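## Task

Carry the tote from the staging bench to the work bench so that it sits wholly on the work bench with nothing hanging past its edge, and set the wooden block that is in the tote onto the stand's top plate. The stand's post is already locked at the correct height and has to still be locked at that height at the end; moving it downward quickly can count as failure even if a robot is holding it. Either robot or both may be used. At the end both robots must release everything and back away, and anything that stays in place only because a robot holds it does not count. A robot that falls over or ends up leaning fails the task.

## Robot and tools

ROBOTS. Two identical Hello Robot Stretch 4 units, r1 and r2. Each has an omni-wheel base (rim within 0.23 m of its origin), a lift on a mast, a telescoping arm that reaches forward, a wrist with yaw, pitch and roll, and a two-finger gripper. Cameras per robot: rN_head_camera, rN_head_left_camera, rN_head_right_camera, rN_wrist_camera (N = 1 or 2).

FRAMES. Each robot reports in its own base frame: origin on the floor below the base centre, x ahead, y to the left, z up. hand_pose (the point between the open fingertips, link pinch) is in this frame and may be somewhat inaccurate. The odometry frame is the base frame as it was when the scene began. Because each robot uses its own frames, only images, lidar_m and wrist_depth_mm show where the two robots are relative to each other.

execute_actions. Arguments: actions, a list holding one action object or nothing (empty = just report state and images); cameras, optional list of camera names or "all" (omitted/null = all, [] = none). The action object has keys r1 and/or r2. Per robot you may give base, joints, pace and contact_limits together, or end_of_arm by itself.
- base: exactly one key, an offset measured from the base's position in the latest reported state. translate_m: metres straight ahead (+) or back, -2 to 2. strafe_m: metres sideways, left +, -2 to 2. rotate_rad: radians on the spot, counter-clockwise from above +, -3.2 to 3.2.
- joints: absolute targets by name. lift_m 0 to 1.2 m; arm_m 0 to 0.55 m; wrist_yaw_rad -1.134 to 4.276 (0 ahead, + left, 3.14 stowed back, above 3.4 the arm may obstruct); wrist_pitch_rad -1.117 to 4.259 (0 level, 1.57 pointing down); wrist_roll_rad -1.117 to 4.259 (0 fingers level, + turns clockwise viewed from behind); gripper_m -0.038 to 0.141 m fingertip gap (negative squeezes tips together). Out-of-range joint values get clipped and reported; any other bad value or unknown key rejects the call and nothing moves.
- pace: "slow", "default", "fast", "max" (base up to 0.1/0.3/0.4/0.6 m/s and 1/2/3/4 rad/s; slower when the lift is raised above 0.2).
- contact_limits: {"arm_m": x}, x from 0 (gentlest) to 0.75, default 0.5; how much force the arm may use before it halts.
- end_of_arm: "enable_torque" re-powers wrist or gripper motors that shut off.
All motions in one action start at once. A robot or joint left out may keep driving toward its earlier target. One action runs at most 15 s. If a result reports a stop, later calls in the same reply are skipped.

wait: seconds, 0 to 10; nothing new commanded; returns state and images. zoom_image: camera plus region [x0, y0, x1, y1] in pixels of that camera's latest full image, top-left origin, at most 504 by 504. read_manual: section "licences" only; moves nothing. finished_scene: scene, 1 or 2; ends that scene permanently and reports success; the next scene's task arrives in its result.

RESULT LINES. base_status and joint_status: "done"; "off_target" (stopped short, may still push); "contact_stop_at_<key>" (blocked, that part goes slack; a slack lift can sink under load, slack wheels can roll); "limit_stop_at_<name>", e.g. own_body (about to hit itself, likely with gripper tilted up and rolled) or tilt (leaning beyond 6 degrees; lift, arm and wheels slack until upright); "time_out"; "torque_fault" (wrist motor went limp; send enable_torque). on_its_own lists uncommanded behaviour; "held at" there is the held target, not the actual position. lidar_m: 12 distances in metres, 30-degree sectors, 1st straight ahead, then counter-clockwise (4th left, 7th behind, 10th right); "-" means nothing seen or closer than 0.25 m; it sees the other robot but misses glass and thin legs. wrist_depth_mm: 7x7 grid of depths, 100 to 2000 mm, read from top-left. base_odometry counts wheel turns only; if turned_by_wheels and turned_by_imu differ by more than about 0.1 rad the base slipped or struck something. base_tilt in degrees (forward, right positive) with a fixed bias up to 1.5. motor_effort: percent of maximum, peak in brackets, noisy; for wheel_0..2 positive means turning right. Gripper reading and "done" do not prove a grip; a firm squeeze shows in gripper_m effort.

GRASPING. Command a gap smaller than the object to hold it; tighter pulls it toward the wrist. Raise the lift if fingertips snag on a surface. Unfold at scene start with lift_m 0.4 and wrist_yaw_rad 0 in one action.

AVOID. Robots pressing or crashing into each other (bases in contact push hard with even millimetres more travel); no state line reports robot contact. Shared loads: travel can differ by about 3 cm per metre between robots, which can tip one. Turning or driving with over 1 kg held and arm_m above 0.2, especially fast; strong pushes or pulls with a high gripper. A level gripper holding over about 2 kg faults the wrist. Also avoid drops, slams, letting the post fall or descend quickly, and robots ending tilted. Finish with grippers open and robots backed away.

Each tool is called after "Call:" as name([rows], argument=value, ...), one row to a line, values as JSON.

## Session

Call:
execute_actions(actions=[])

Scene clock: 0.00 s.
r1.base_odometry: x=+0.000 y=+0.000 heading=+0.000 (m, m, rad; r1's odometry frame)
r1.turned_by_wheels: +0.000 (rad since the last result)
r1.turned_by_imu: +0.000 (rad since the last result)
r1.base_tilt: forward=-0.1 right=-1.2 (deg)
r1.lidar_m: 3.08 1.34 1.08 1.05 1.13 1.67 - 1.20 1.05 2.38 1.49 1.48
r1.base_status: not commanded
r1.joint_positions: lift_m=+0.170 arm_m=+0.000 wrist_yaw_rad=+3.227 wrist_pitch_rad=+0.000 wrist_roll_rad=-0.020 gripper_m=+0.057
r1.joint_status: not commanded
r1.motor_effort: lift_m=+19 arm_m=-1 wrist_yaw_rad=+1 wrist_pitch_rad=-4 wrist_roll_rad=+0 gripper_m=-2 wheel_0=-1 wheel_1=+0 wheel_2=+0 (%)
r1.hand_pose: x=-0.1238 y=+0.0625 z=+0.3481 quat_wxyz=(-0.043, +0.001, -0.010, +0.999) (m; r1's base frame)
r1.wrist_depth_mm: - - 136 - - - 1921 / - - 135 - - - 1708 / - - 134 - - - 1756 / - 120 135 - - - 1756 / 190 1983 - - - - 1708 / 202 1255 209 1464 210 1499 1576 / 202 831 904 156 866 946 1008
r2.base_odometry: x=+0.000 y=+0.000 heading=+0.000 (m, m, rad; r2's odometry frame)
r2.turned_by_wheels: +0.000 (rad since the last result)
r2.turned_by_imu: +0.000 (rad since the last result)
r2.base_tilt: forward=-0.1 right=-0.6 (deg)
r2.lidar_m: 1.13 1.17 4.68 1.74 1.18 1.09 1.11 1.45 3.20 1.45 1.37 2.39
r2.base_status: not commanded
r2.joint_positions: lift_m=+0.287 arm_m=+0.002 wrist_yaw_rad=+3.143 wrist_pitch_rad=+0.014 wrist_roll_rad=+0.018 gripper_m=+0.057
r2.joint_status: not commanded
r2.motor_effort: lift_m=+17 arm_m=+0 wrist_yaw_rad=-1 wrist_pitch_rad=-6 wrist_roll_rad=-3 gripper_m=+1 wheel_0=+0 wheel_1=+0 wheel_2=+1 (%)
r2.hand_pose: x=-0.1156 y=+0.0870 z=+0.4615 quat_wxyz=(-0.001, -0.007, +0.009, +1.000) (m; r2's base frame)
r2.wrist_depth_mm: - - 136 1308 1138 1025 946 / - 108 137 1255 1160 1042 960 / - 116 138 1281 1138 1078 976 / 141 140 1397 1308 1160 1060 960 / 216 1756 1537 1308 1160 1060 991 / 216 1366 1229 170 1138 1042 960 / 220 976 1078 - 1078 1008 960
pictures: r1_head_camera, r1_head_left_camera, r1_head_right_camera, r1_wrist_camera, r2_head_camera, r2_head_left_camera, r2_head_right_camera, r2_wrist_camera
Images, in order (width x height): r1_head_camera 420x560, r1_head_left_camera 420x672, r1_head_right_camera 420x672, r1_wrist_camera 616x392, r2_head_camera 420x560, r2_head_left_camera 420x672, r2_head_right_camera 420x672, r2_wrist_camera 616x392.

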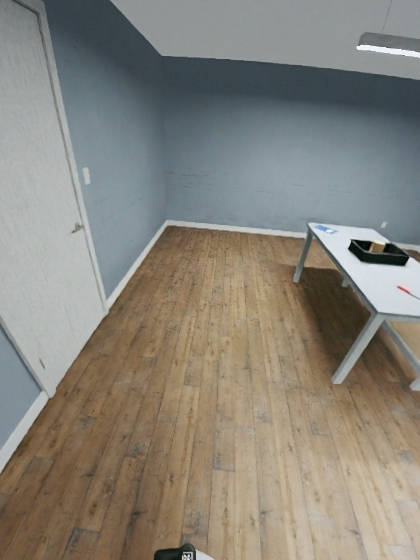

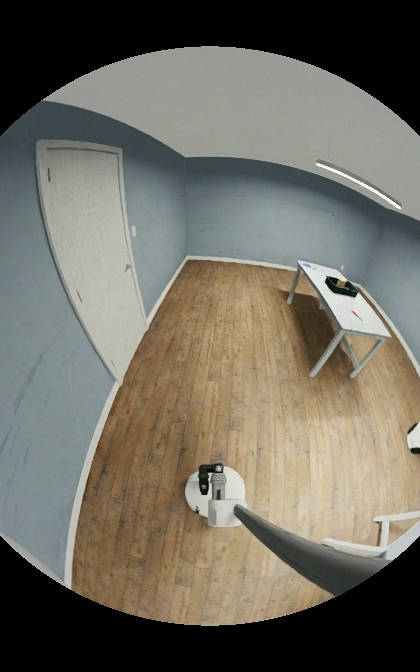

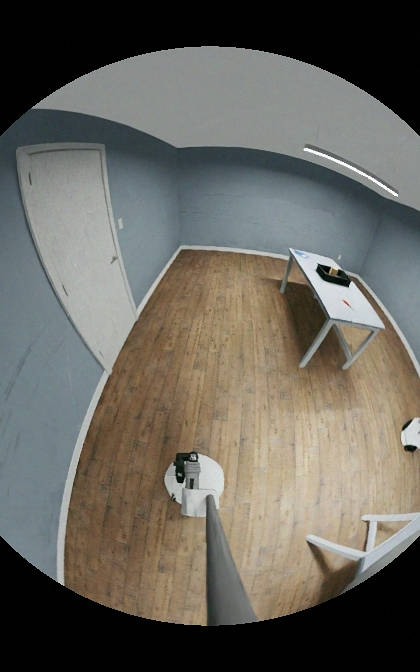

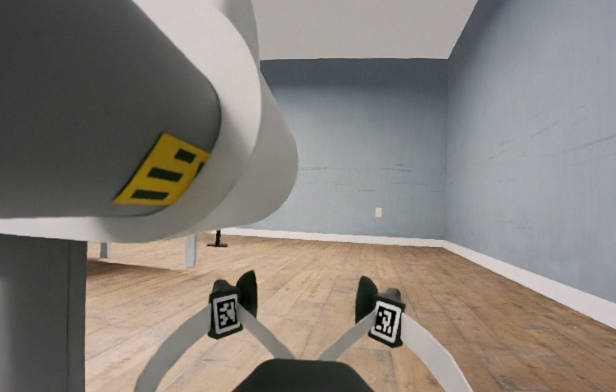

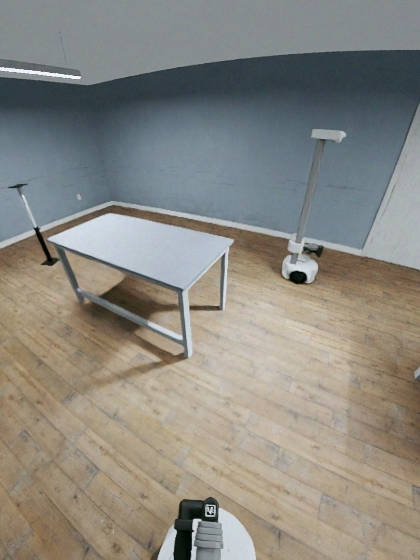

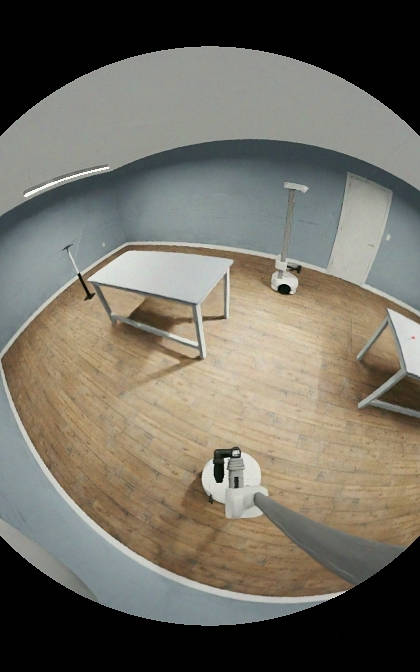

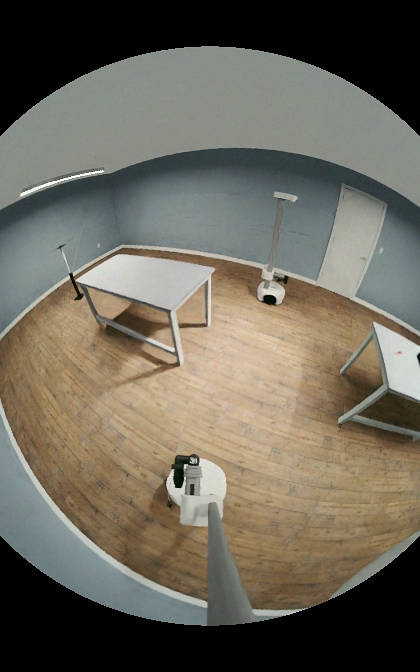

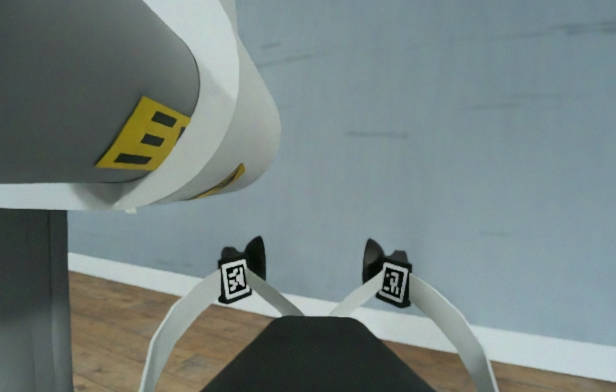

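Call:
zoom_image(camera="r1_head_camera", region=[280, 200, 420, 340])

Call:
zoom_image(camera="r2_head_camera", region=[0, 160, 140, 300])

Region (280, 200, 420, 340) of r1_head_camera's 420x560 image, scaled by 3.600, with more detail than that image has.

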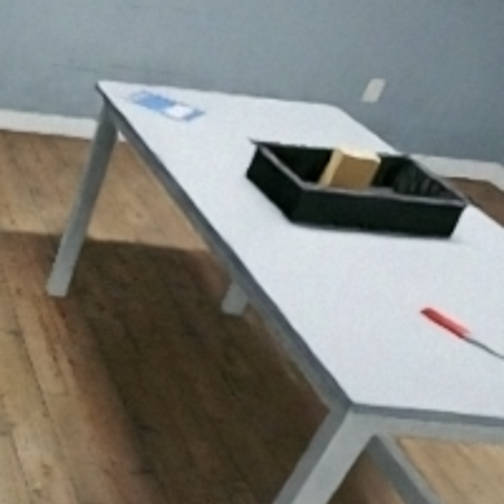

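Region (0, 160, 140, 300) of r2_head_camera's 420x560 image, scaled by 3.600, with more detail than that image has.

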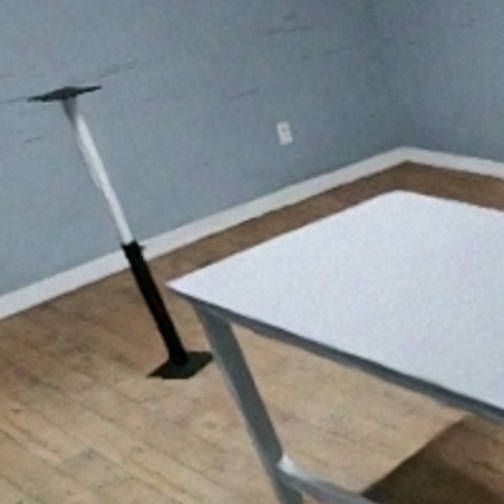

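Call:
execute_actions([
  {"r1": {"base": {"rotate_rad": -1.656}, "pace": "fast"}, "r2": {"base": {"rotate_rad": -0.436}, "pace": "fast"}},
], cameras=["r1_head_camera", "r2_head_camera"])

Scene clock: 2.73 s.
r1.base_odometry: x=+0.000 y=+0.000 heading=-1.656 (m, m, rad; r1's odometry frame)
r1.turned_by_wheels: -1.656 (rad since the last result)
r1.turned_by_imu: -1.639 (rad since the last result)
r1.base_tilt: forward=-0.1 right=-1.2 (deg)
r1.lidar_m: 2.37 1.59 1.46 4.10 1.48 1.07 1.05 1.10 1.54 4.23 1.28 1.06
r1.base_status: done
r1.joint_positions: lift_m=+0.170 arm_m=+0.000 wrist_yaw_rad=+3.227 wrist_pitch_rad=+0.000 wrist_roll_rad=-0.020 gripper_m=+0.057
r1.joint_status: not commanded
r1.motor_effort: lift_m=+19(19) arm_m=+0(1) wrist_yaw_rad=+0(1) wrist_pitch_rad=-4(4) wrist_roll_rad=+0(0) gripper_m=-4(2) wheel_0=+2(9) wheel_1=+1(14) wheel_2=+2(8) (%)
r1.hand_pose: x=-0.1238 y=+0.0625 z=+0.3481 quat_wxyz=(-0.043, +0.001, -0.010, +0.999) (m; r1's base frame)
r1.wrist_depth_mm: - - 137 1229 1205 1160 1118 / - - 135 1182 1160 1160 1118 / - - 135 1182 1205 1160 1118 / - 120 135 1205 1205 1118 1118 / 190 1182 1205 1182 1138 1118 1098 / 203 1182 209 1138 212 1118 1078 / 201 842 891 156 878 931 991
r2.base_odometry: x=+0.000 y=+0.000 heading=-0.436 (m, m, rad; r2's odometry frame)
r2.turned_by_wheels: -0.436 (rad since the last result)
r2.turned_by_imu: -0.430 (rad since the last result)
r2.base_tilt: forward=-0.1 right=-0.6 (deg)
r2.lidar_m: 2.38 1.13 1.28 4.42 1.56 1.13 1.09 1.14 1.56 4.07 1.37 1.44
r2.base_status: done
r2.joint_positions: lift_m=+0.287 arm_m=+0.002 wrist_yaw_rad=+3.143 wrist_pitch_rad=+0.014 wrist_roll_rad=+0.018 gripper_m=+0.057
r2.joint_status: not commanded
r2.motor_effort: lift_m=+17(17) arm_m=+0(0) wrist_yaw_rad=+1(1) wrist_pitch_rad=-6(5) wrist_roll_rad=-3(3) gripper_m=-2(1) wheel_0=+2(10) wheel_1=-1(8) wheel_2=+1(11) (%)
r2.hand_pose: x=-0.1156 y=+0.0870 z=+0.4615 quat_wxyz=(-0.001, -0.007, +0.009, +1.000) (m; r2's base frame)
r2.wrist_depth_mm: - - 136 1205 1182 1182 1182 / - 108 137 1229 1182 1182 1160 / - 116 139 1205 1229 1205 1182 / 141 140 1205 1229 1229 1205 1205 / 216 1255 1205 1229 1205 1255 1229 / 217 1255 1229 169 1205 1205 1205 / 220 976 1060 - 1098 1042 1025
pictures: r1_head_camera, r2_head_camera
Images, in order (width x height): r1_head_camera 420x560, r2_head_camera 420x560.

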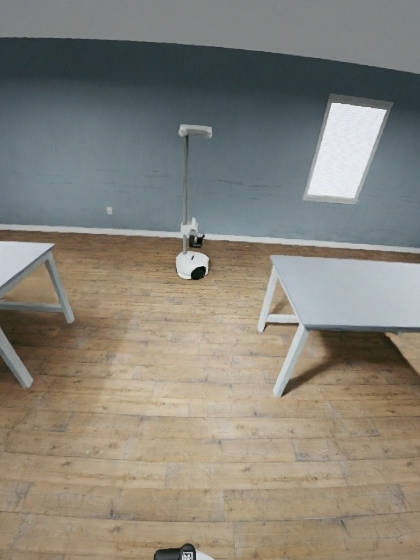

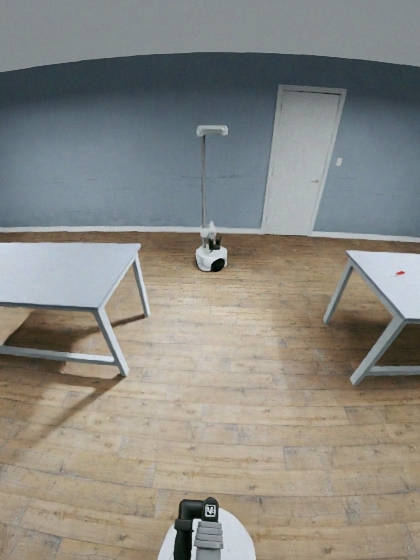

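Call:
execute_actions([
  {"r1": {"base": {"strafe_m": 1.95}, "joints": {"lift_m": 0.95, "wrist_yaw_rad": 0, "wrist_pitch_rad": 0.9, "gripper_m": 0.1}, "pace": "max"}, "r2": {"base": {"strafe_m": -1.75}, "joints": {"lift_m": 0.95, "wrist_yaw_rad": 0, "wrist_pitch_rad": 0.9, "gripper_m": 0.12}, "pace": "max"}},
], cameras=["r1_head_camera", "r2_head_camera", "r1_wrist_camera", "r2_wrist_camera"])

Scene clock: 7.43 s.
r1.base_odometry: x=+1.943 y=-0.165 heading=-1.656 (m, m, rad; r1's odometry frame)
r1.turned_by_wheels: +0.000 (rad since the last result)
r1.turned_by_imu: +0.004 (rad since the last result)
r1.base_tilt: forward=-0.1 right=-1.2 (deg)
r1.lidar_m: 0.92 0.97 2.29 2.21 1.50 1.11 1.04 1.07 1.48 3.72 2.68 0.95
r1.base_status: done
r1.joint_positions: lift_m=+0.950 arm_m=+0.000 wrist_yaw_rad=+0.000 wrist_pitch_rad=+0.901 wrist_roll_rad=-0.020 gripper_m=+0.100
r1.joint_status: all done
r1.motor_effort: lift_m=+22(25) arm_m=-1(1) wrist_yaw_rad=+0(7) wrist_pitch_rad=-1(5) wrist_roll_rad=+1(0) gripper_m=+0(1) wheel_0=+2(13) wheel_1=-2(14) wheel_2=+0(0) (%)
r1.hand_pose: x=+0.3502 y=-0.0874 z=+0.9018 quat_wxyz=(+0.900, -0.009, +0.436, +0.004) (m; r1's base frame)
r1.wrist_depth_mm: 723 723 732 750 759 788 809 / 1808 1756 1808 1618 1661 1499 788 / 1098 1661 1661 1661 1708 1756 1661 / 1397 1430 1464 1499 1464 1397 1499 / 1229 1255 1308 1308 1308 1308 1281 / 1138 1138 202 1138 211 1182 1138 / 1025 1008 1025 148 1025 1008 1042
r2.base_odometry: x=-0.738 y=-1.586 heading=-0.436 (m, m, rad; r2's odometry frame)
r2.turned_by_wheels: +0.000 (rad since the last result)
r2.turned_by_imu: +0.000 (rad since the last result)
r2.base_tilt: forward=+0.0 right=-0.6 (deg)
r2.lidar_m: 0.90 0.93 2.59 3.46 1.56 1.12 1.08 1.13 1.53 2.32 2.39 0.95
r2.base_status: done
r2.joint_positions: lift_m=+0.950 arm_m=+0.002 wrist_yaw_rad=+0.000 wrist_pitch_rad=+0.901 wrist_roll_rad=+0.018 gripper_m=+0.120
r2.joint_status: all done
r2.motor_effort: lift_m=+20(24) arm_m=+0(0) wrist_yaw_rad=-1(4) wrist_pitch_rad=-4(5) wrist_roll_rad=-2(3) gripper_m=-1(1) wheel_0=+1(17) wheel_1=+2(14) wheel_2=+0(1) (%)
r2.hand_pose: x=+0.3521 y=-0.0874 z=+0.9018 quat_wxyz=(+0.900, +0.008, +0.436, -0.004) (m; r2's base frame)
r2.wrist_depth_mm: 759 723 715 707 715 691 691 / 1863 1808 1756 1756 1808 1808 1808 / 1499 1576 1576 1576 1576 1576 1464 / 1336 1336 1336 1366 1366 1308 1397 / 1229 1255 1205 1255 1255 1281 1255 / 1118 1078 1098 157 1060 1098 1118 / 1042 1008 1060 - 1060 1025 1042
pictures: r1_head_camera, r1_wrist_camera, r2_head_camera, r2_wrist_camera
camera_calibration (this result's frames):
r1_wrist_camera: T_world_to_cam=[[0.0648623, -0.996474, 0.0532266, -0.158058], [-0.766198, -0.083904, -0.637103, 0.898888], [0.639323, 0.000541855, -0.768938, 0.696146], [0, 0, 0, 1]] pos_world=[0.253916, -0.0824575, 1.11639]
r2_wrist_camera: T_world_to_cam=[[-0.0214629, -0.999712, -0.0107717, -0.0707137], [-0.810722, 0.0237082, -0.584952, 0.862343], [0.585038, -0.00382187, -0.810997, 0.755046], [0, 0, 0, 1]] pos_world=[0.255872, -0.0882523, 1.11601]
Images, in order (width x height): r1_head_camera 420x560, r1_wrist_camera 616x392, r2_head_camera 420x560, r2_wrist_camera 616x392.

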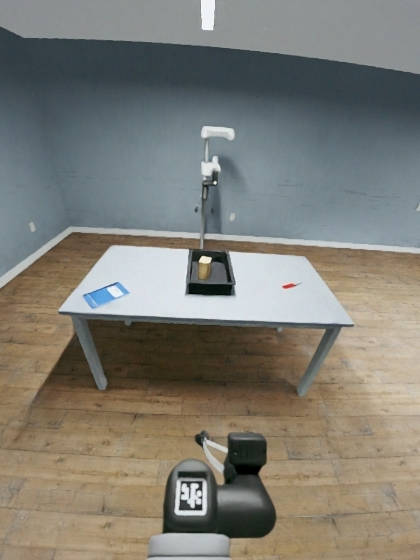

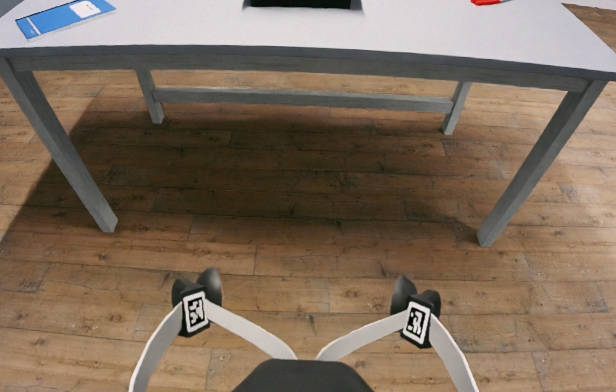

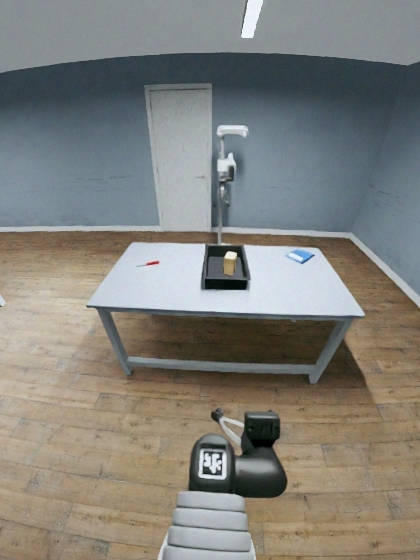

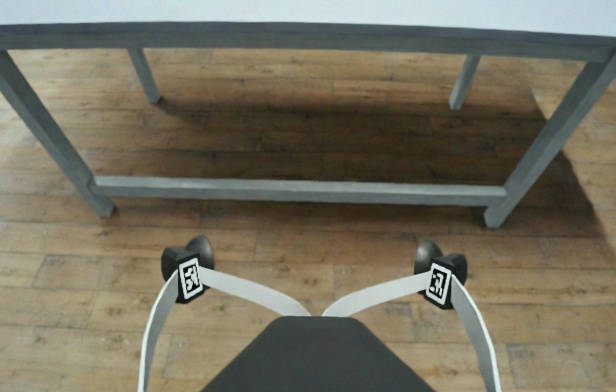

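Call:
zoom_image(camera="r1_head_camera", region=[160, 230, 260, 330])

Call:
zoom_image(camera="r2_head_camera", region=[175, 225, 275, 325])

Region (160, 230, 260, 330) of r1_head_camera's 420x560 image, scaled by 5.040, with more detail than that image has.

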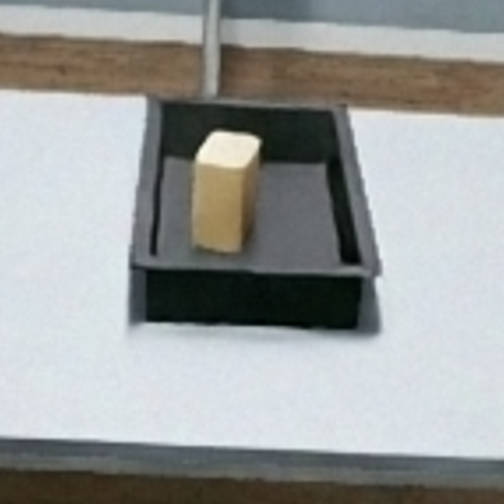

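Region (175, 225, 275, 325) of r2_head_camera's 420x560 image, scaled by 5.040, with more detail than that image has.

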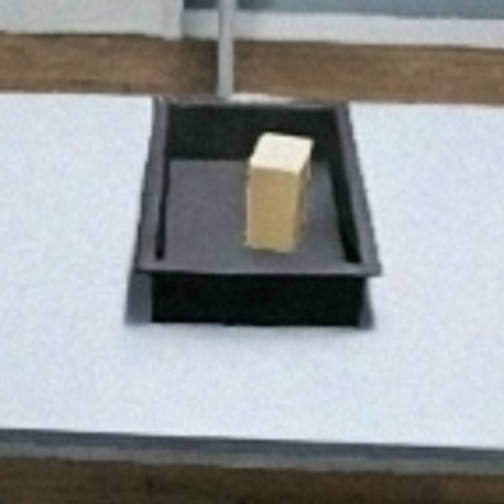

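Call:
execute_actions([
  {"r1": {"base": {"translate_m": 0.64}, "joints": {"lift_m": 1.06, "wrist_pitch_rad": 1.57, "wrist_roll_rad": 1.57, "arm_m": 0.3, "gripper_m": 0.1}, "pace": "fast"}, "r2": {"base": {"translate_m": 0.62}, "joints": {"lift_m": 1.06, "wrist_pitch_rad": 1.57, "wrist_roll_rad": 1.57, "arm_m": 0.3, "gripper_m": 0.1}, "pace": "fast"}},
], cameras=["r1_head_camera", "r2_head_camera", "r1_wrist_camera", "r2_wrist_camera"])

Scene clock: 12.70 s.
r1.base_odometry: x=+1.889 y=-0.803 heading=-1.655 (m, m, rad; r1's odometry frame)
r1.turned_by_wheels: +0.000 (rad since the last result)
r1.turned_by_imu: -0.001 (rad since the last result)
r1.base_tilt: forward=-0.1 right=-1.2 (deg)
r1.lidar_m: 0.26 0.31 0.43 2.19 2.29 1.73 1.67 1.72 2.41 2.52 0.42 0.31
r1.base_status: done
r1.joint_positions: lift_m=+1.060 arm_m=+0.299 wrist_yaw_rad=+0.000 wrist_pitch_rad=+1.570 wrist_roll_rad=+1.570 gripper_m=+0.100
r1.joint_status: all done
r1.motor_effort: lift_m=+24(27) arm_m=+6(6) wrist_yaw_rad=+0(2) wrist_pitch_rad=+3(3) wrist_roll_rad=+1(4) gripper_m=-1(4) wheel_0=+1(8) wheel_1=+3(9) wheel_2=+0(11) (%)
r1.hand_pose: x=+0.4701 y=-0.0874 z=+0.9494 quat_wxyz=(+0.501, +0.500, +0.500, -0.499) (m; r1's base frame)
r1.wrist_depth_mm: 415 413 418 418 415 1182 1205 / 410 410 415 413 418 1205 1229 / 410 413 413 410 410 1182 1160 / 404 407 410 413 413 960 1182 / 404 404 404 407 407 960 1182 / 289 362 200 404 211 946 1182 / 282 322 402 148 404 1160 1160
r2.base_odometry: x=-0.176 y=-1.848 heading=-0.435 (m, m, rad; r2's odometry frame)
r2.turned_by_wheels: +0.001 (rad since the last result)
r2.turned_by_imu: -0.001 (rad since the last result)
r2.base_tilt: forward=-0.1 right=-0.6 (deg)
r2.lidar_m: 0.28 0.32 0.41 2.42 2.45 1.77 1.70 1.80 2.43 2.31 0.44 0.31
r2.base_status: done
r2.joint_positions: lift_m=+1.060 arm_m=+0.299 wrist_yaw_rad=+0.000 wrist_pitch_rad=+1.570 wrist_roll_rad=+1.570 gripper_m=+0.100
r2.joint_status: all done
r2.motor_effort: lift_m=+22(22) arm_m=+6(6) wrist_yaw_rad=-1(1) wrist_pitch_rad=+0(3) wrist_roll_rad=-1(3) gripper_m=+0(1) wheel_0=+4(9) wheel_1=+3(10) wheel_2=+0(12) (%)
r2.hand_pose: x=+0.4702 y=-0.0874 z=+0.9494 quat_wxyz=(+0.501, +0.500, +0.500, -0.499) (m; r2's base frame)
r2.wrist_depth_mm: 407 410 404 402 404 1138 1160 / 410 410 410 404 407 1182 1118 / 413 413 413 410 410 1160 1160 / 418 415 407 413 410 946 1160 / 296 330 410 415 413 946 1160 / 421 418 415 153 415 960 1205 / 427 424 421 - 418 1182 1205
pictures: r1_head_camera, r1_wrist_camera, r2_head_camera, r2_wrist_camera
camera_calibration (this result's frames):
r1_wrist_camera: T_world_to_cam=[[-0.997843, -0.0656491, 0.000666272, 0.46244], [-0.0656459, 0.997547, -0.0242975, 0.204553], [0.000930474, -0.0242888, -0.999705, 1.17312], [0, 0, 0, 1]] pos_world=[0.473779, -0.145198, 1.17743]
r2_wrist_camera: T_world_to_cam=[[-0.999982, 0.00444572, 0.00402109, 0.46613], [0.00461983, 0.999004, 0.0443811, 0.0903792], [-0.00381978, 0.0443988, -0.999007, 1.18415], [0, 0, 0, 1]] pos_world=[0.470228, -0.144936, 1.17709]
Images, in order (width x height): r1_head_camera 420x560, r1_wrist_camera 616x392, r2_head_camera 420x560, r2_wrist_camera 616x392.

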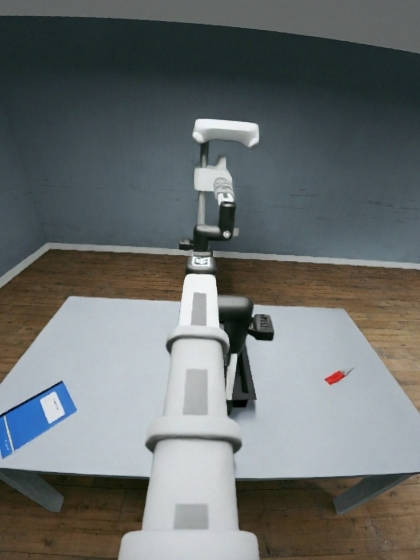

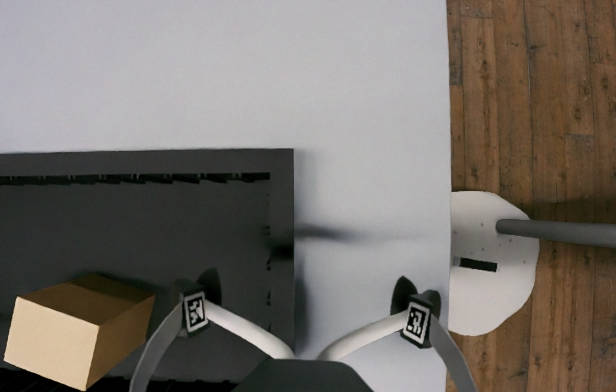

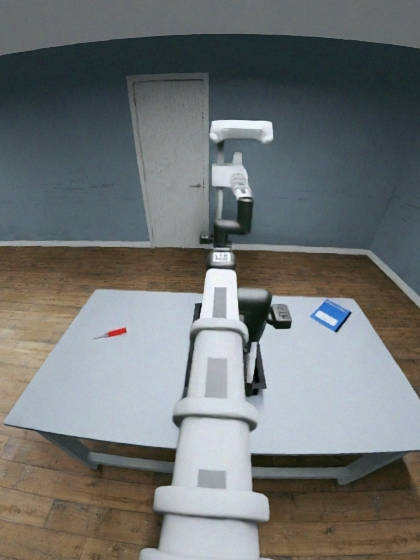

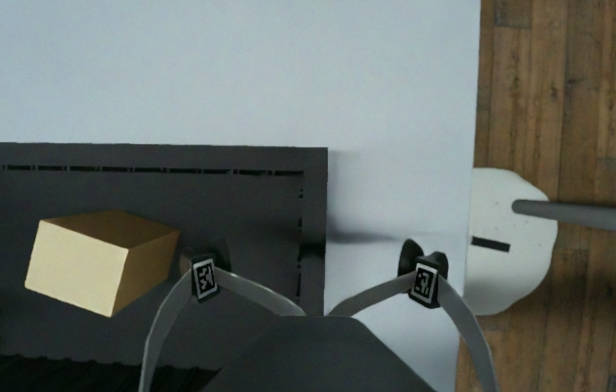

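Call:
execute_actions([
  {"r1": {"base": {"strafe_m": 0.022}, "joints": {"lift_m": 0.99, "wrist_roll_rad": 1.52, "arm_m": 0.33}}, "r2": {"base": {"strafe_m": 0.04}, "joints": {"lift_m": 0.99, "wrist_roll_rad": 1.60, "arm_m": 0.31}}},
], cameras=["r1_wrist_camera", "r2_wrist_camera"])

Scene clock: 14.37 s.
r1.base_odometry: x=+1.911 y=-0.805 heading=-1.655 (m, m, rad; r1's odometry frame)
r1.turned_by_wheels: +0.000 (rad since the last result)
r1.turned_by_imu: +0.000 (rad since the last result)
r1.base_tilt: forward=-0.1 right=-1.2 (deg)
r1.lidar_m: 0.28 0.30 0.43 2.18 2.28 1.75 1.69 1.71 2.42 2.51 0.43 0.30
r1.base_status: done
r1.joint_positions: lift_m=+0.990 arm_m=+0.329 wrist_yaw_rad=+0.000 wrist_pitch_rad=+1.570 wrist_roll_rad=+1.520 gripper_m=+0.100
r1.joint_status: all done
r1.motor_effort: lift_m=+15(18) arm_m=+6(6) wrist_yaw_rad=+0(0) wrist_pitch_rad=+3(3) wrist_roll_rad=-1(7) gripper_m=-2(0) wheel_0=+0(8) wheel_1=-1(8) wheel_2=+0(1) (%)
r1.hand_pose: x=+0.5000 y=-0.0874 z=+0.8801 quat_wxyz=(+0.513, +0.487, +0.512, -0.487) (m; r1's base frame)
r1.wrist_depth_mm: 342 347 347 345 349 345 1118 / 342 343 347 345 343 347 1098 / 304 300 296 253 343 342 1138 / 336 336 336 338 342 342 1118 / 334 334 338 336 340 342 878 / 216 289 202 334 210 340 1098 / 213 304 330 148 336 336 1078
r2.base_odometry: x=-0.160 y=-1.812 heading=-0.435 (m, m, rad; r2's odometry frame)
r2.turned_by_wheels: +0.000 (rad since the last result)
r2.turned_by_imu: +0.000 (rad since the last result)
r2.base_tilt: forward=+0.0 right=-0.6 (deg)
r2.lidar_m: 0.28 0.28 0.42 2.40 2.44 1.77 1.68 1.76 2.43 2.36 0.43 0.32
r2.base_status: done
r2.joint_positions: lift_m=+0.990 arm_m=+0.309 wrist_yaw_rad=+0.000 wrist_pitch_rad=+1.570 wrist_roll_rad=+1.600 gripper_m=+0.100
r2.joint_status: all done
r2.motor_effort: lift_m=+13(21) arm_m=+6(6) wrist_yaw_rad=+0(1) wrist_pitch_rad=+1(1) wrist_roll_rad=-1(1) gripper_m=-1(1) wheel_0=-2(13) wheel_1=+2(8) wheel_2=+0(4) (%)
r2.hand_pose: x=+0.4801 y=-0.0874 z=+0.8801 quat_wxyz=(+0.493, +0.507, +0.493, -0.507) (m; r2's base frame)
r2.wrist_depth_mm: 340 340 336 336 336 334 1078 / 343 342 253 251 338 336 1078 / 342 342 342 338 342 338 1078 / 244 343 342 340 343 343 891 / 224 300 343 342 343 343 891 / 351 347 345 154 345 345 1118 / 353 349 349 - 349 347 1118
pictures: r1_wrist_camera, r2_wrist_camera
camera_calibration (this result's frames):
r1_wrist_camera: T_world_to_cam=[[-0.993439, -0.114364, 0.000730837, 0.485835], [-0.114347, 0.993143, -0.0243394, 0.228838], [0.00205771, -0.0242632, -0.999703, 1.10324], [0, 0, 0, 1]] pos_world=[0.506544, -0.144939, 1.10813]
r2_wrist_camera: T_world_to_cam=[[-0.999397, 0.0344886, 0.00411503, 0.478609], [0.0346375, 0.998413, 0.0444054, 0.0789236], [-0.00257702, 0.0445212, -0.999005, 1.11438], [0, 0, 0, 1]] pos_world=[0.478458, -0.144918, 1.10779]
Images, in order (width x height): r1_wrist_camera 616x392, r2_wrist_camera 616x392.

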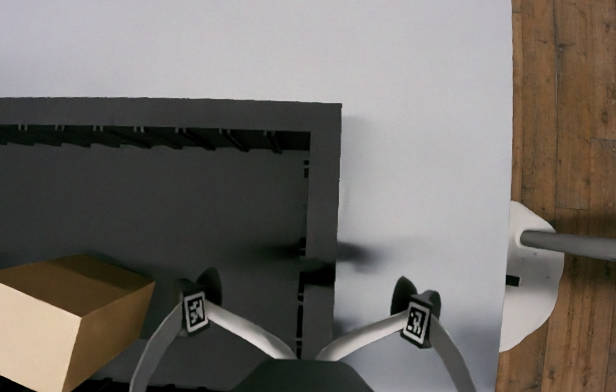

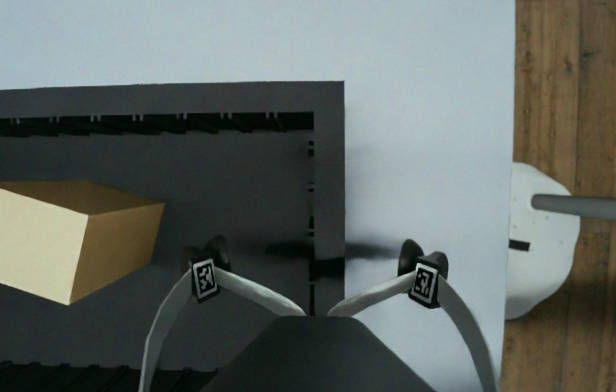

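Call:
execute_actions([
  {"r1": {"joints": {"lift_m": 0.935, "gripper_m": 0.08}}, "r2": {"joints": {"lift_m": 0.935, "gripper_m": 0.08}}},
], cameras=["r1_wrist_camera", "r2_wrist_camera"])

Call:
execute_actions([
  {"r1": {"joints": {"gripper_m": -0.02}}, "r2": {"joints": {"gripper_m": -0.02}}},
], cameras=["r1_wrist_camera", "r2_wrist_camera", "r1_head_left_camera", "r2_head_left_camera"])

Scene clock: 15.87 s.
r1.base_odometry: x=+1.911 y=-0.805 heading=-1.655 (m, m, rad; r1's odometry frame)
r1.turned_by_wheels: +0.000 (rad since the last result)
r1.turned_by_imu: +0.001 (rad since the last result)
r1.base_tilt: forward=-0.1 right=-1.2 (deg)
r1.lidar_m: 0.28 0.28 0.43 2.17 2.29 1.74 1.67 1.71 2.42 2.55 0.41 0.30
r1.base_status: not commanded
r1.joint_positions: lift_m=+0.935 arm_m=+0.329 wrist_yaw_rad=+0.000 wrist_pitch_rad=+1.570 wrist_roll_rad=+1.520 gripper_m=+0.080
r1.joint_status: all done
r1.motor_effort: lift_m=+15(13) arm_m=+6(7) wrist_yaw_rad=+1(1) wrist_pitch_rad=+3(3) wrist_roll_rad=-1(1) gripper_m=-2(4) wheel_0=+0(0) wheel_1=-1(1) wheel_2=+0(0) (%)
r1.hand_pose: x=+0.5000 y=-0.0874 z=+0.8251 quat_wxyz=(+0.513, +0.487, +0.512, -0.487) (m; r1's base frame)
r1.wrist_depth_mm: 289 291 289 289 290 290 1078 / 199 199 198 199 290 290 1078 / 283 282 282 215 287 286 1078 / 282 281 283 253 286 286 1042 / 278 282 281 281 286 285 820 / 216 278 199 281 214 282 820 / 198 277 278 147 283 282 1025
r2.base_odometry: x=-0.160 y=-1.812 heading=-0.435 (m, m, rad; r2's odometry frame)
r2.turned_by_wheels: +0.000 (rad since the last result)
r2.turned_by_imu: +0.000 (rad since the last result)
r2.base_tilt: forward=-0.1 right=-0.6 (deg)
r2.lidar_m: 0.28 0.31 0.42 2.41 2.45 1.78 1.69 1.77 2.41 2.35 0.42 0.31
r2.base_status: not commanded
r2.joint_positions: lift_m=+0.935 arm_m=+0.309 wrist_yaw_rad=+0.000 wrist_pitch_rad=+1.570 wrist_roll_rad=+1.600 gripper_m=+0.080
r2.joint_status: all done
r2.motor_effort: lift_m=+13(15) arm_m=+6(6) wrist_yaw_rad=-1(2) wrist_pitch_rad=+1(1) wrist_roll_rad=-1(1) gripper_m=+2(1) wheel_0=-2(2) wheel_1=+2(2) wheel_2=+0(0) (%)
r2.hand_pose: x=+0.4801 y=-0.0874 z=+0.8251 quat_wxyz=(+0.493, +0.507, +0.493, -0.507) (m; r2's base frame)
r2.wrist_depth_mm: 287 285 283 281 282 279 1025 / 199 198 198 196 283 281 1025 / 286 289 285 259 285 283 1042 / 243 289 287 285 286 287 820 / 195 287 287 286 289 287 842 / 218 291 291 163 290 290 1060 / 296 294 293 - 293 290 1060
pictures: r1_wrist_camera, r2_wrist_camera
camera_calibration (this result's frames):
r1_wrist_camera: T_world_to_cam=[[-0.993439, -0.114364, 0.000730837, 0.485877], [-0.114347, 0.993143, -0.0243394, 0.2275], [0.00205771, -0.0242632, -0.999703, 1.04827], [0, 0, 0, 1]] pos_world=[0.506546, -0.144939, 1.05314]
r2_wrist_camera: T_world_to_cam=[[-0.999397, 0.034489, 0.00411527, 0.478836], [0.0346379, 0.998413, 0.0444054, 0.0813652], [-0.00257724, 0.0445212, -0.999005, 1.05944], [0, 0, 0, 1]] pos_world=[0.478459, -0.144918, 1.0528]
Images, in order (width x height): r1_wrist_camera 616x392, r2_wrist_camera 616x392.

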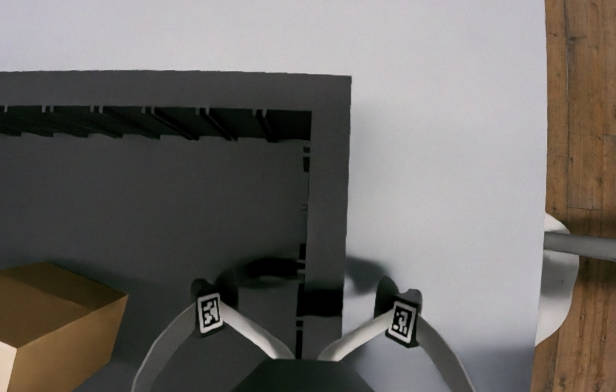

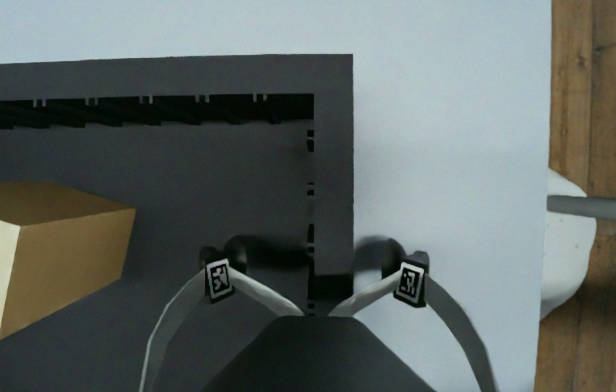

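Scene clock: 17.60 s.
r1.base_odometry: x=+1.911 y=-0.805 heading=-1.655 (m, m, rad; r1's odometry frame)
r1.turned_by_wheels: +0.000 (rad since the last result)
r1.turned_by_imu: +0.001 (rad since the last result)
r1.base_tilt: forward=-0.1 right=-1.2 (deg)
r1.lidar_m: 0.28 0.29 0.41 2.17 2.27 1.76 1.69 1.71 2.43 2.53 0.43 0.30
r1.base_status: not commanded
r1.joint_positions: lift_m=+0.935 arm_m=+0.329 wrist_yaw_rad=+0.000 wrist_pitch_rad=+1.570 wrist_roll_rad=+1.520 gripper_m=-0.019
r1.joint_status: all done
r1.motor_effort: lift_m=+16(16) arm_m=+6(7) wrist_yaw_rad=+1(1) wrist_pitch_rad=+2(2) wrist_roll_rad=-1(1) gripper_m=-19(17) wheel_0=+0(0) wheel_1=-1(1) wheel_2=+0(0) (%)
r1.hand_pose: x=+0.5000 y=-0.0874 z=+0.8250 quat_wxyz=(+0.513, +0.487, +0.512, -0.487) (m; r1's base frame)
r1.wrist_depth_mm: 287 289 287 290 290 291 1060 / 195 195 195 195 287 289 1078 / 278 279 279 214 287 287 1060 / 278 277 278 278 283 286 1060 / 276 277 277 192 286 283 831 / 215 276 276 191 283 283 842 / 198 263 272 183 279 282 1025
r2.base_odometry: x=-0.160 y=-1.812 heading=-0.435 (m, m, rad; r2's odometry frame)
r2.turned_by_wheels: +0.000 (rad since the last result)
r2.turned_by_imu: +0.000 (rad since the last result)
r2.base_tilt: forward=-0.1 right=-0.6 (deg)
r2.lidar_m: 0.28 0.29 0.41 2.41 2.44 1.77 1.69 1.77 2.42 2.35 0.42 0.30
r2.base_status: not commanded
r2.joint_positions: lift_m=+0.935 arm_m=+0.309 wrist_yaw_rad=+0.000 wrist_pitch_rad=+1.570 wrist_roll_rad=+1.600 gripper_m=-0.020
r2.joint_status: all done
r2.motor_effort: lift_m=+14(14) arm_m=+6(6) wrist_yaw_rad=+2(1) wrist_pitch_rad=+1(7) wrist_roll_rad=-1(1) gripper_m=-12(16) wheel_0=-2(2) wheel_1=+2(2) wheel_2=+0(0) (%)
r2.hand_pose: x=+0.4801 y=-0.0874 z=+0.8250 quat_wxyz=(+0.493, +0.507, +0.492, -0.507) (m; r2's base frame)
r2.wrist_depth_mm: 285 283 282 279 279 278 1025 / 194 194 193 193 281 281 1025 / 282 282 281 270 286 283 1008 / 243 285 282 281 286 285 809 / 198 283 286 203 290 287 831 / 226 286 182 190 189 289 1078 / 291 291 290 - 290 293 1042
pictures: r1_head_left_camera, r1_wrist_camera, r2_head_left_camera, r2_wrist_camera
camera_calibration (this result's frames):
r1_wrist_camera: T_world_to_cam=[[-0.993455, -0.114223, 0.000926599, 0.485667], [-0.114211, 0.993159, -0.0243168, 0.227405], [0.00185727, -0.0242635, -0.999704, 1.04828], [0, 0, 0, 1]] pos_world=[0.506514, -0.14494, 1.05305]
r2_wrist_camera: T_world_to_cam=[[-0.999387, 0.0347717, 0.00412254, 0.478825], [0.0349206, 0.998403, 0.0444051, 0.0812334], [-0.00257191, 0.0445219, -0.999005, 1.05936], [0, 0, 0, 1]] pos_world=[0.478419, -0.144918, 1.05272]
Images, in order (width x height): r1_head_left_camera 420x672, r1_wrist_camera 616x392, r2_head_left_camera 420x672, r2_wrist_camera 616x392.

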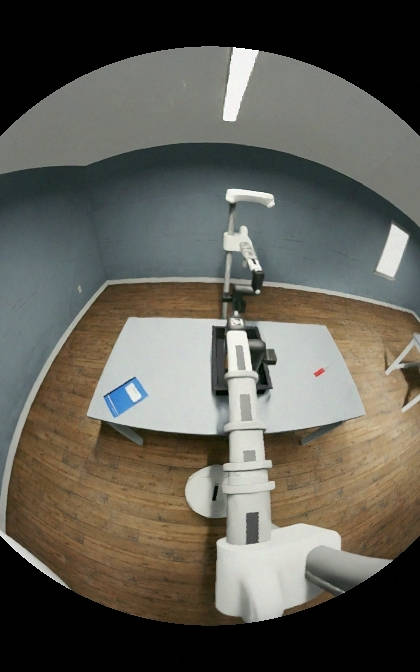

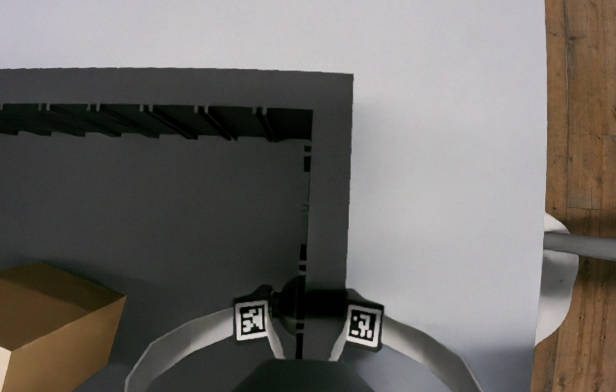

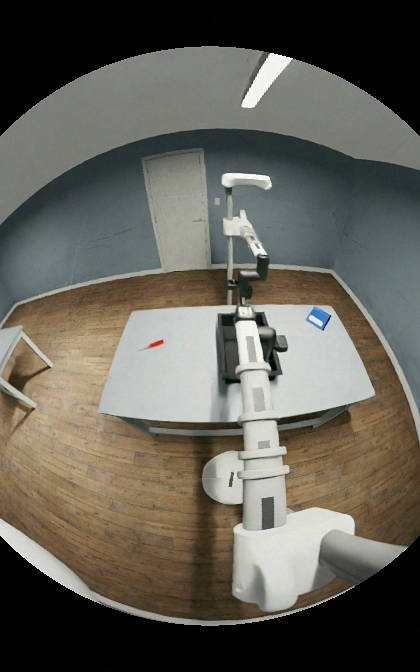

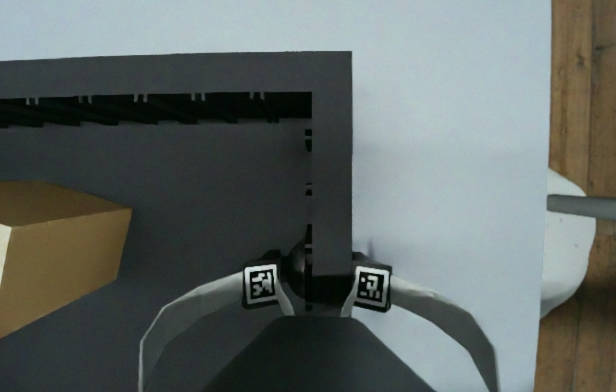

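Call:
execute_actions([
  {"r1": {"joints": {"lift_m": 1.02}}, "r2": {"joints": {"lift_m": 1.02}}},
], cameras=["r1_wrist_camera", "r2_wrist_camera"])

Scene clock: 19.13 s.
r1.base_odometry: x=+1.911 y=-0.805 heading=-1.655 (m, m, rad; r1's odometry frame)
r1.turned_by_wheels: +0.000 (rad since the last result)
r1.turned_by_imu: +0.001 (rad since the last result)
r1.base_tilt: forward=-0.1 right=-1.2 (deg)
r1.lidar_m: 0.28 0.30 0.41 2.18 2.27 1.76 1.68 1.70 2.42 2.53 0.42 0.29
r1.base_status: not commanded
r1.joint_positions: lift_m=+1.020 arm_m=+0.329 wrist_yaw_rad=+0.000 wrist_pitch_rad=+1.570 wrist_roll_rad=+1.520 gripper_m=-0.019
r1.joint_status: all done
r1.motor_effort: lift_m=+25(27) arm_m=+6(6) wrist_yaw_rad=+1(1) wrist_pitch_rad=+3(3) wrist_roll_rad=-1(1) gripper_m=-16(20) wheel_0=+1(0) wheel_1=-1(1) wheel_2=+0(0) (%)
r1.hand_pose: x=+0.5000 y=-0.0874 z=+0.9093 quat_wxyz=(+0.513, +0.488, +0.512, -0.487) (m; r1's base frame)
r1.wrist_depth_mm: 373 375 375 375 377 373 1182 / 195 195 195 195 373 373 1160 / 279 279 279 215 370 375 1160 / 277 279 279 277 368 368 1160 / 278 276 278 193 366 368 917 / 215 274 276 191 364 368 1098 / 199 262 272 183 366 634 1138
r2.base_odometry: x=-0.160 y=-1.812 heading=-0.435 (m, m, rad; r2's odometry frame)
r2.turned_by_wheels: +0.000 (rad since the last result)
r2.turned_by_imu: +0.000 (rad since the last result)
r2.base_tilt: forward=+0.0 right=-0.6 (deg)
r2.lidar_m: 0.28 0.29 0.41 2.41 2.45 1.79 1.69 1.76 2.42 2.35 0.43 0.31
r2.base_status: not commanded
r2.joint_positions: lift_m=+1.020 arm_m=+0.309 wrist_yaw_rad=+0.000 wrist_pitch_rad=+1.570 wrist_roll_rad=+1.600 gripper_m=-0.020
r2.joint_status: all done
r2.motor_effort: lift_m=+23(23) arm_m=+6(6) wrist_yaw_rad=+1(0) wrist_pitch_rad=+0(0) wrist_roll_rad=-1(1) gripper_m=-12(16) wheel_0=-2(2) wheel_1=+2(2) wheel_2=+0(0) (%)
r2.hand_pose: x=+0.4801 y=-0.0874 z=+0.9093 quat_wxyz=(+0.493, +0.507, +0.492, -0.507) (m; r2's base frame)
r2.wrist_depth_mm: 368 368 366 364 364 362 1118 / 195 194 193 193 366 364 1098 / 282 282 281 270 368 368 1118 / 244 283 282 282 368 370 931 / 196 285 285 204 373 373 917 / 225 287 182 190 189 375 1138 / 293 290 289 - 377 377 1160
pictures: r1_wrist_camera, r2_wrist_camera
camera_calibration (this result's frames):
r1_wrist_camera: T_world_to_cam=[[-0.993455, -0.114223, 0.000793249, 0.485752], [-0.114208, 0.993159, -0.0243322, 0.229471], [0.00199146, -0.0242635, -0.999704, 1.13244], [0, 0, 0, 1]] pos_world=[0.506525, -0.14494, 1.13731]
r2_wrist_camera: T_world_to_cam=[[-0.99939, 0.0347044, 0.00400054, 0.478628], [0.034848, 0.998405, 0.0444094, 0.0775224], [-0.00245296, 0.0445217, -0.999005, 1.14346], [0, 0, 0, 1]] pos_world=[0.478439, -0.144918, 1.13696]
Images, in order (width x height): r1_wrist_camera 616x392, r2_wrist_camera 616x392.

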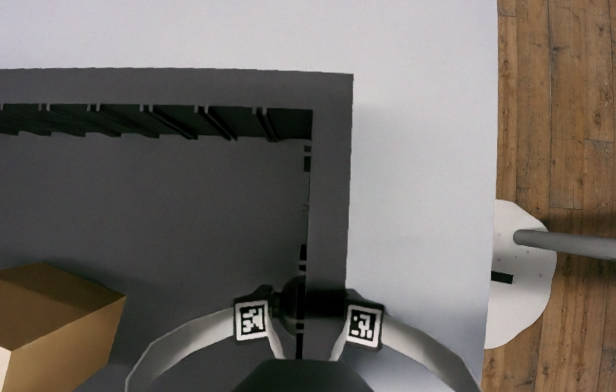

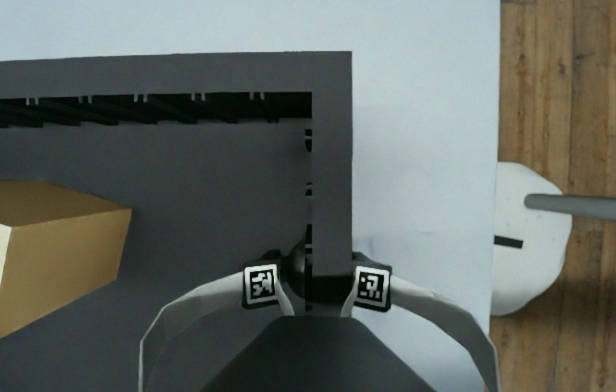

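Call:
execute_actions([
  {"r1": {"base": {"strafe_m": -1.2}}, "r2": {"base": {"strafe_m": 1.2}}},
], cameras=["r1_wrist_camera", "r2_wrist_camera", "r1_head_right_camera", "r2_head_left_camera"])

Scene clock: 24.57 s.
r1.base_odometry: x=+0.715 y=-0.703 heading=-1.655 (m, m, rad; r1's odometry frame)
r1.turned_by_wheels: +0.000 (rad since the last result)
r1.turned_by_imu: -0.002 (rad since the last result)
r1.base_tilt: forward=-0.1 right=-1.2 (deg)
r1.lidar_m: 0.46 0.50 0.47 1.17 2.41 1.72 1.66 1.74 2.43 1.34 1.36 0.51
r1.base_status: done
r1.joint_positions: lift_m=+1.020 arm_m=+0.329 wrist_yaw_rad=-0.002 wrist_pitch_rad=+1.574 wrist_roll_rad=+1.520 gripper_m=-0.019
r1.joint_status: not commanded
r1.motor_effort: lift_m=+25(25) arm_m=+6(6) wrist_yaw_rad=+5(5) wrist_pitch_rad=-10(10) wrist_roll_rad=-1(1) gripper_m=-17(17) wheel_0=+1(10) wheel_1=-1(15) wheel_2=-1(0) (%)
r1.hand_pose: x=+0.4986 y=-0.0874 z=+0.9093 quat_wxyz=(+0.511, +0.487, +0.513, -0.489) (m; r1's base frame)
r1.wrist_depth_mm: 1138 1160 1160 1160 1160 1138 1182 / 193 193 194 194 1160 1160 1138 / 276 278 278 211 1160 1160 1098 / 277 277 278 278 1138 1138 1118 / 274 274 277 232 1118 931 917 / 215 273 273 190 917 917 1098 / 193 259 273 152 1098 1118 1118
r2.base_odometry: x=+0.346 y=-0.723 heading=-0.435 (m, m, rad; r2's odometry frame)
r2.turned_by_wheels: +0.000 (rad since the last result)
r2.turned_by_imu: +0.000 (rad since the last result)
r2.base_tilt: forward=-0.1 right=-0.5 (deg)
r2.lidar_m: 0.46 3.14 1.21 1.21 2.47 1.77 1.70 1.79 2.43 1.14 0.59 0.49
r2.base_status: done
r2.joint_positions: lift_m=+1.020 arm_m=+0.309 wrist_yaw_rad=-0.001 wrist_pitch_rad=+1.575 wrist_roll_rad=+1.600 gripper_m=-0.020
r2.joint_status: not commanded
r2.motor_effort: lift_m=+23(23) arm_m=+6(6) wrist_yaw_rad=+3(4) wrist_pitch_rad=-13(13) wrist_roll_rad=-2(2) gripper_m=-14(14) wheel_0=-1(11) wheel_1=+1(7) wheel_2=+0(2) (%)
r2.hand_pose: x=+0.4787 y=-0.0874 z=+0.9093 quat_wxyz=(+0.492, +0.506, +0.493, -0.508) (m; r2's base frame)
r2.wrist_depth_mm: 1138 1118 1118 1138 1118 1098 1098 / 193 192 192 191 1118 1118 1118 / 279 279 279 274 1138 1098 1138 / 244 282 281 279 1138 904 917 / 191 283 283 198 991 917 931 / 209 287 183 189 185 917 1160 / 290 290 287 - 1160 1160 1138
pictures: r1_head_right_camera, r1_wrist_camera, r2_head_left_camera, r2_wrist_camera
camera_calibration (this result's frames):
r1_wrist_camera: T_world_to_cam=[[-0.993604, -0.112803, 0.00512766, 0.480631], [-0.112894, 0.993321, -0.023833, 0.228216], [-0.00240497, -0.0242595, -0.999703, 1.13465], [0, 0, 0, 1]] pos_world=[0.50605, -0.144949, 1.13729]
r2_wrist_camera: T_world_to_cam=[[-0.999326, 0.035674, 0.00867792, 0.472996], [0.0360241, 0.998371, 0.0442464, 0.077153], [-0.00708534, 0.0445292, -0.998983, 1.14566], [0, 0, 0, 1]] pos_world=[0.478015, -0.144916, 1.13697]
Images, in order (width x height): r1_head_right_camera 420x672, r1_wrist_camera 616x392, r2_head_left_camera 420x672, r2_wrist_camera 616x392.

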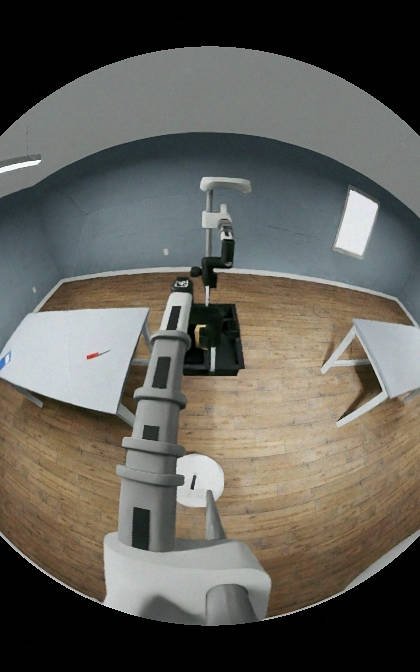

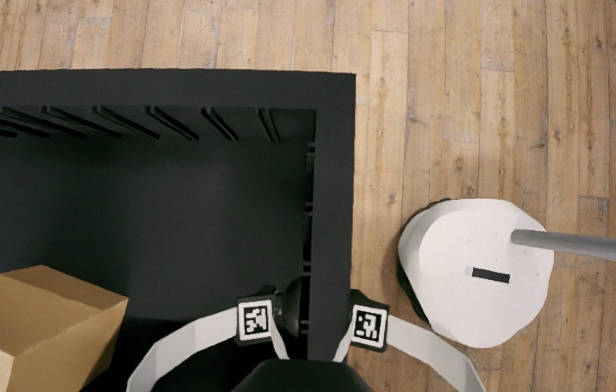

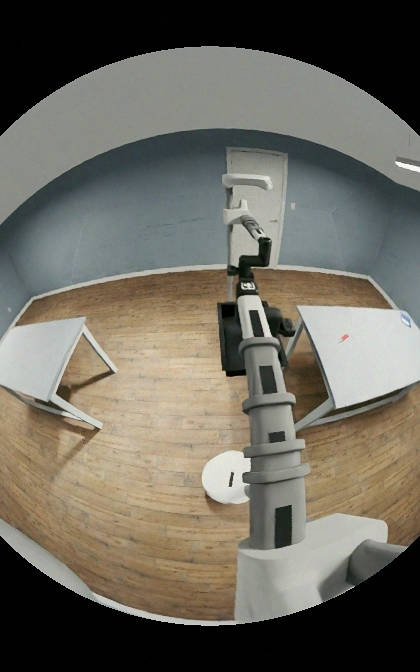

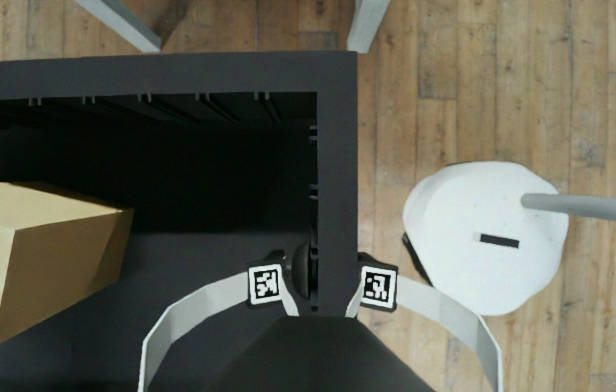

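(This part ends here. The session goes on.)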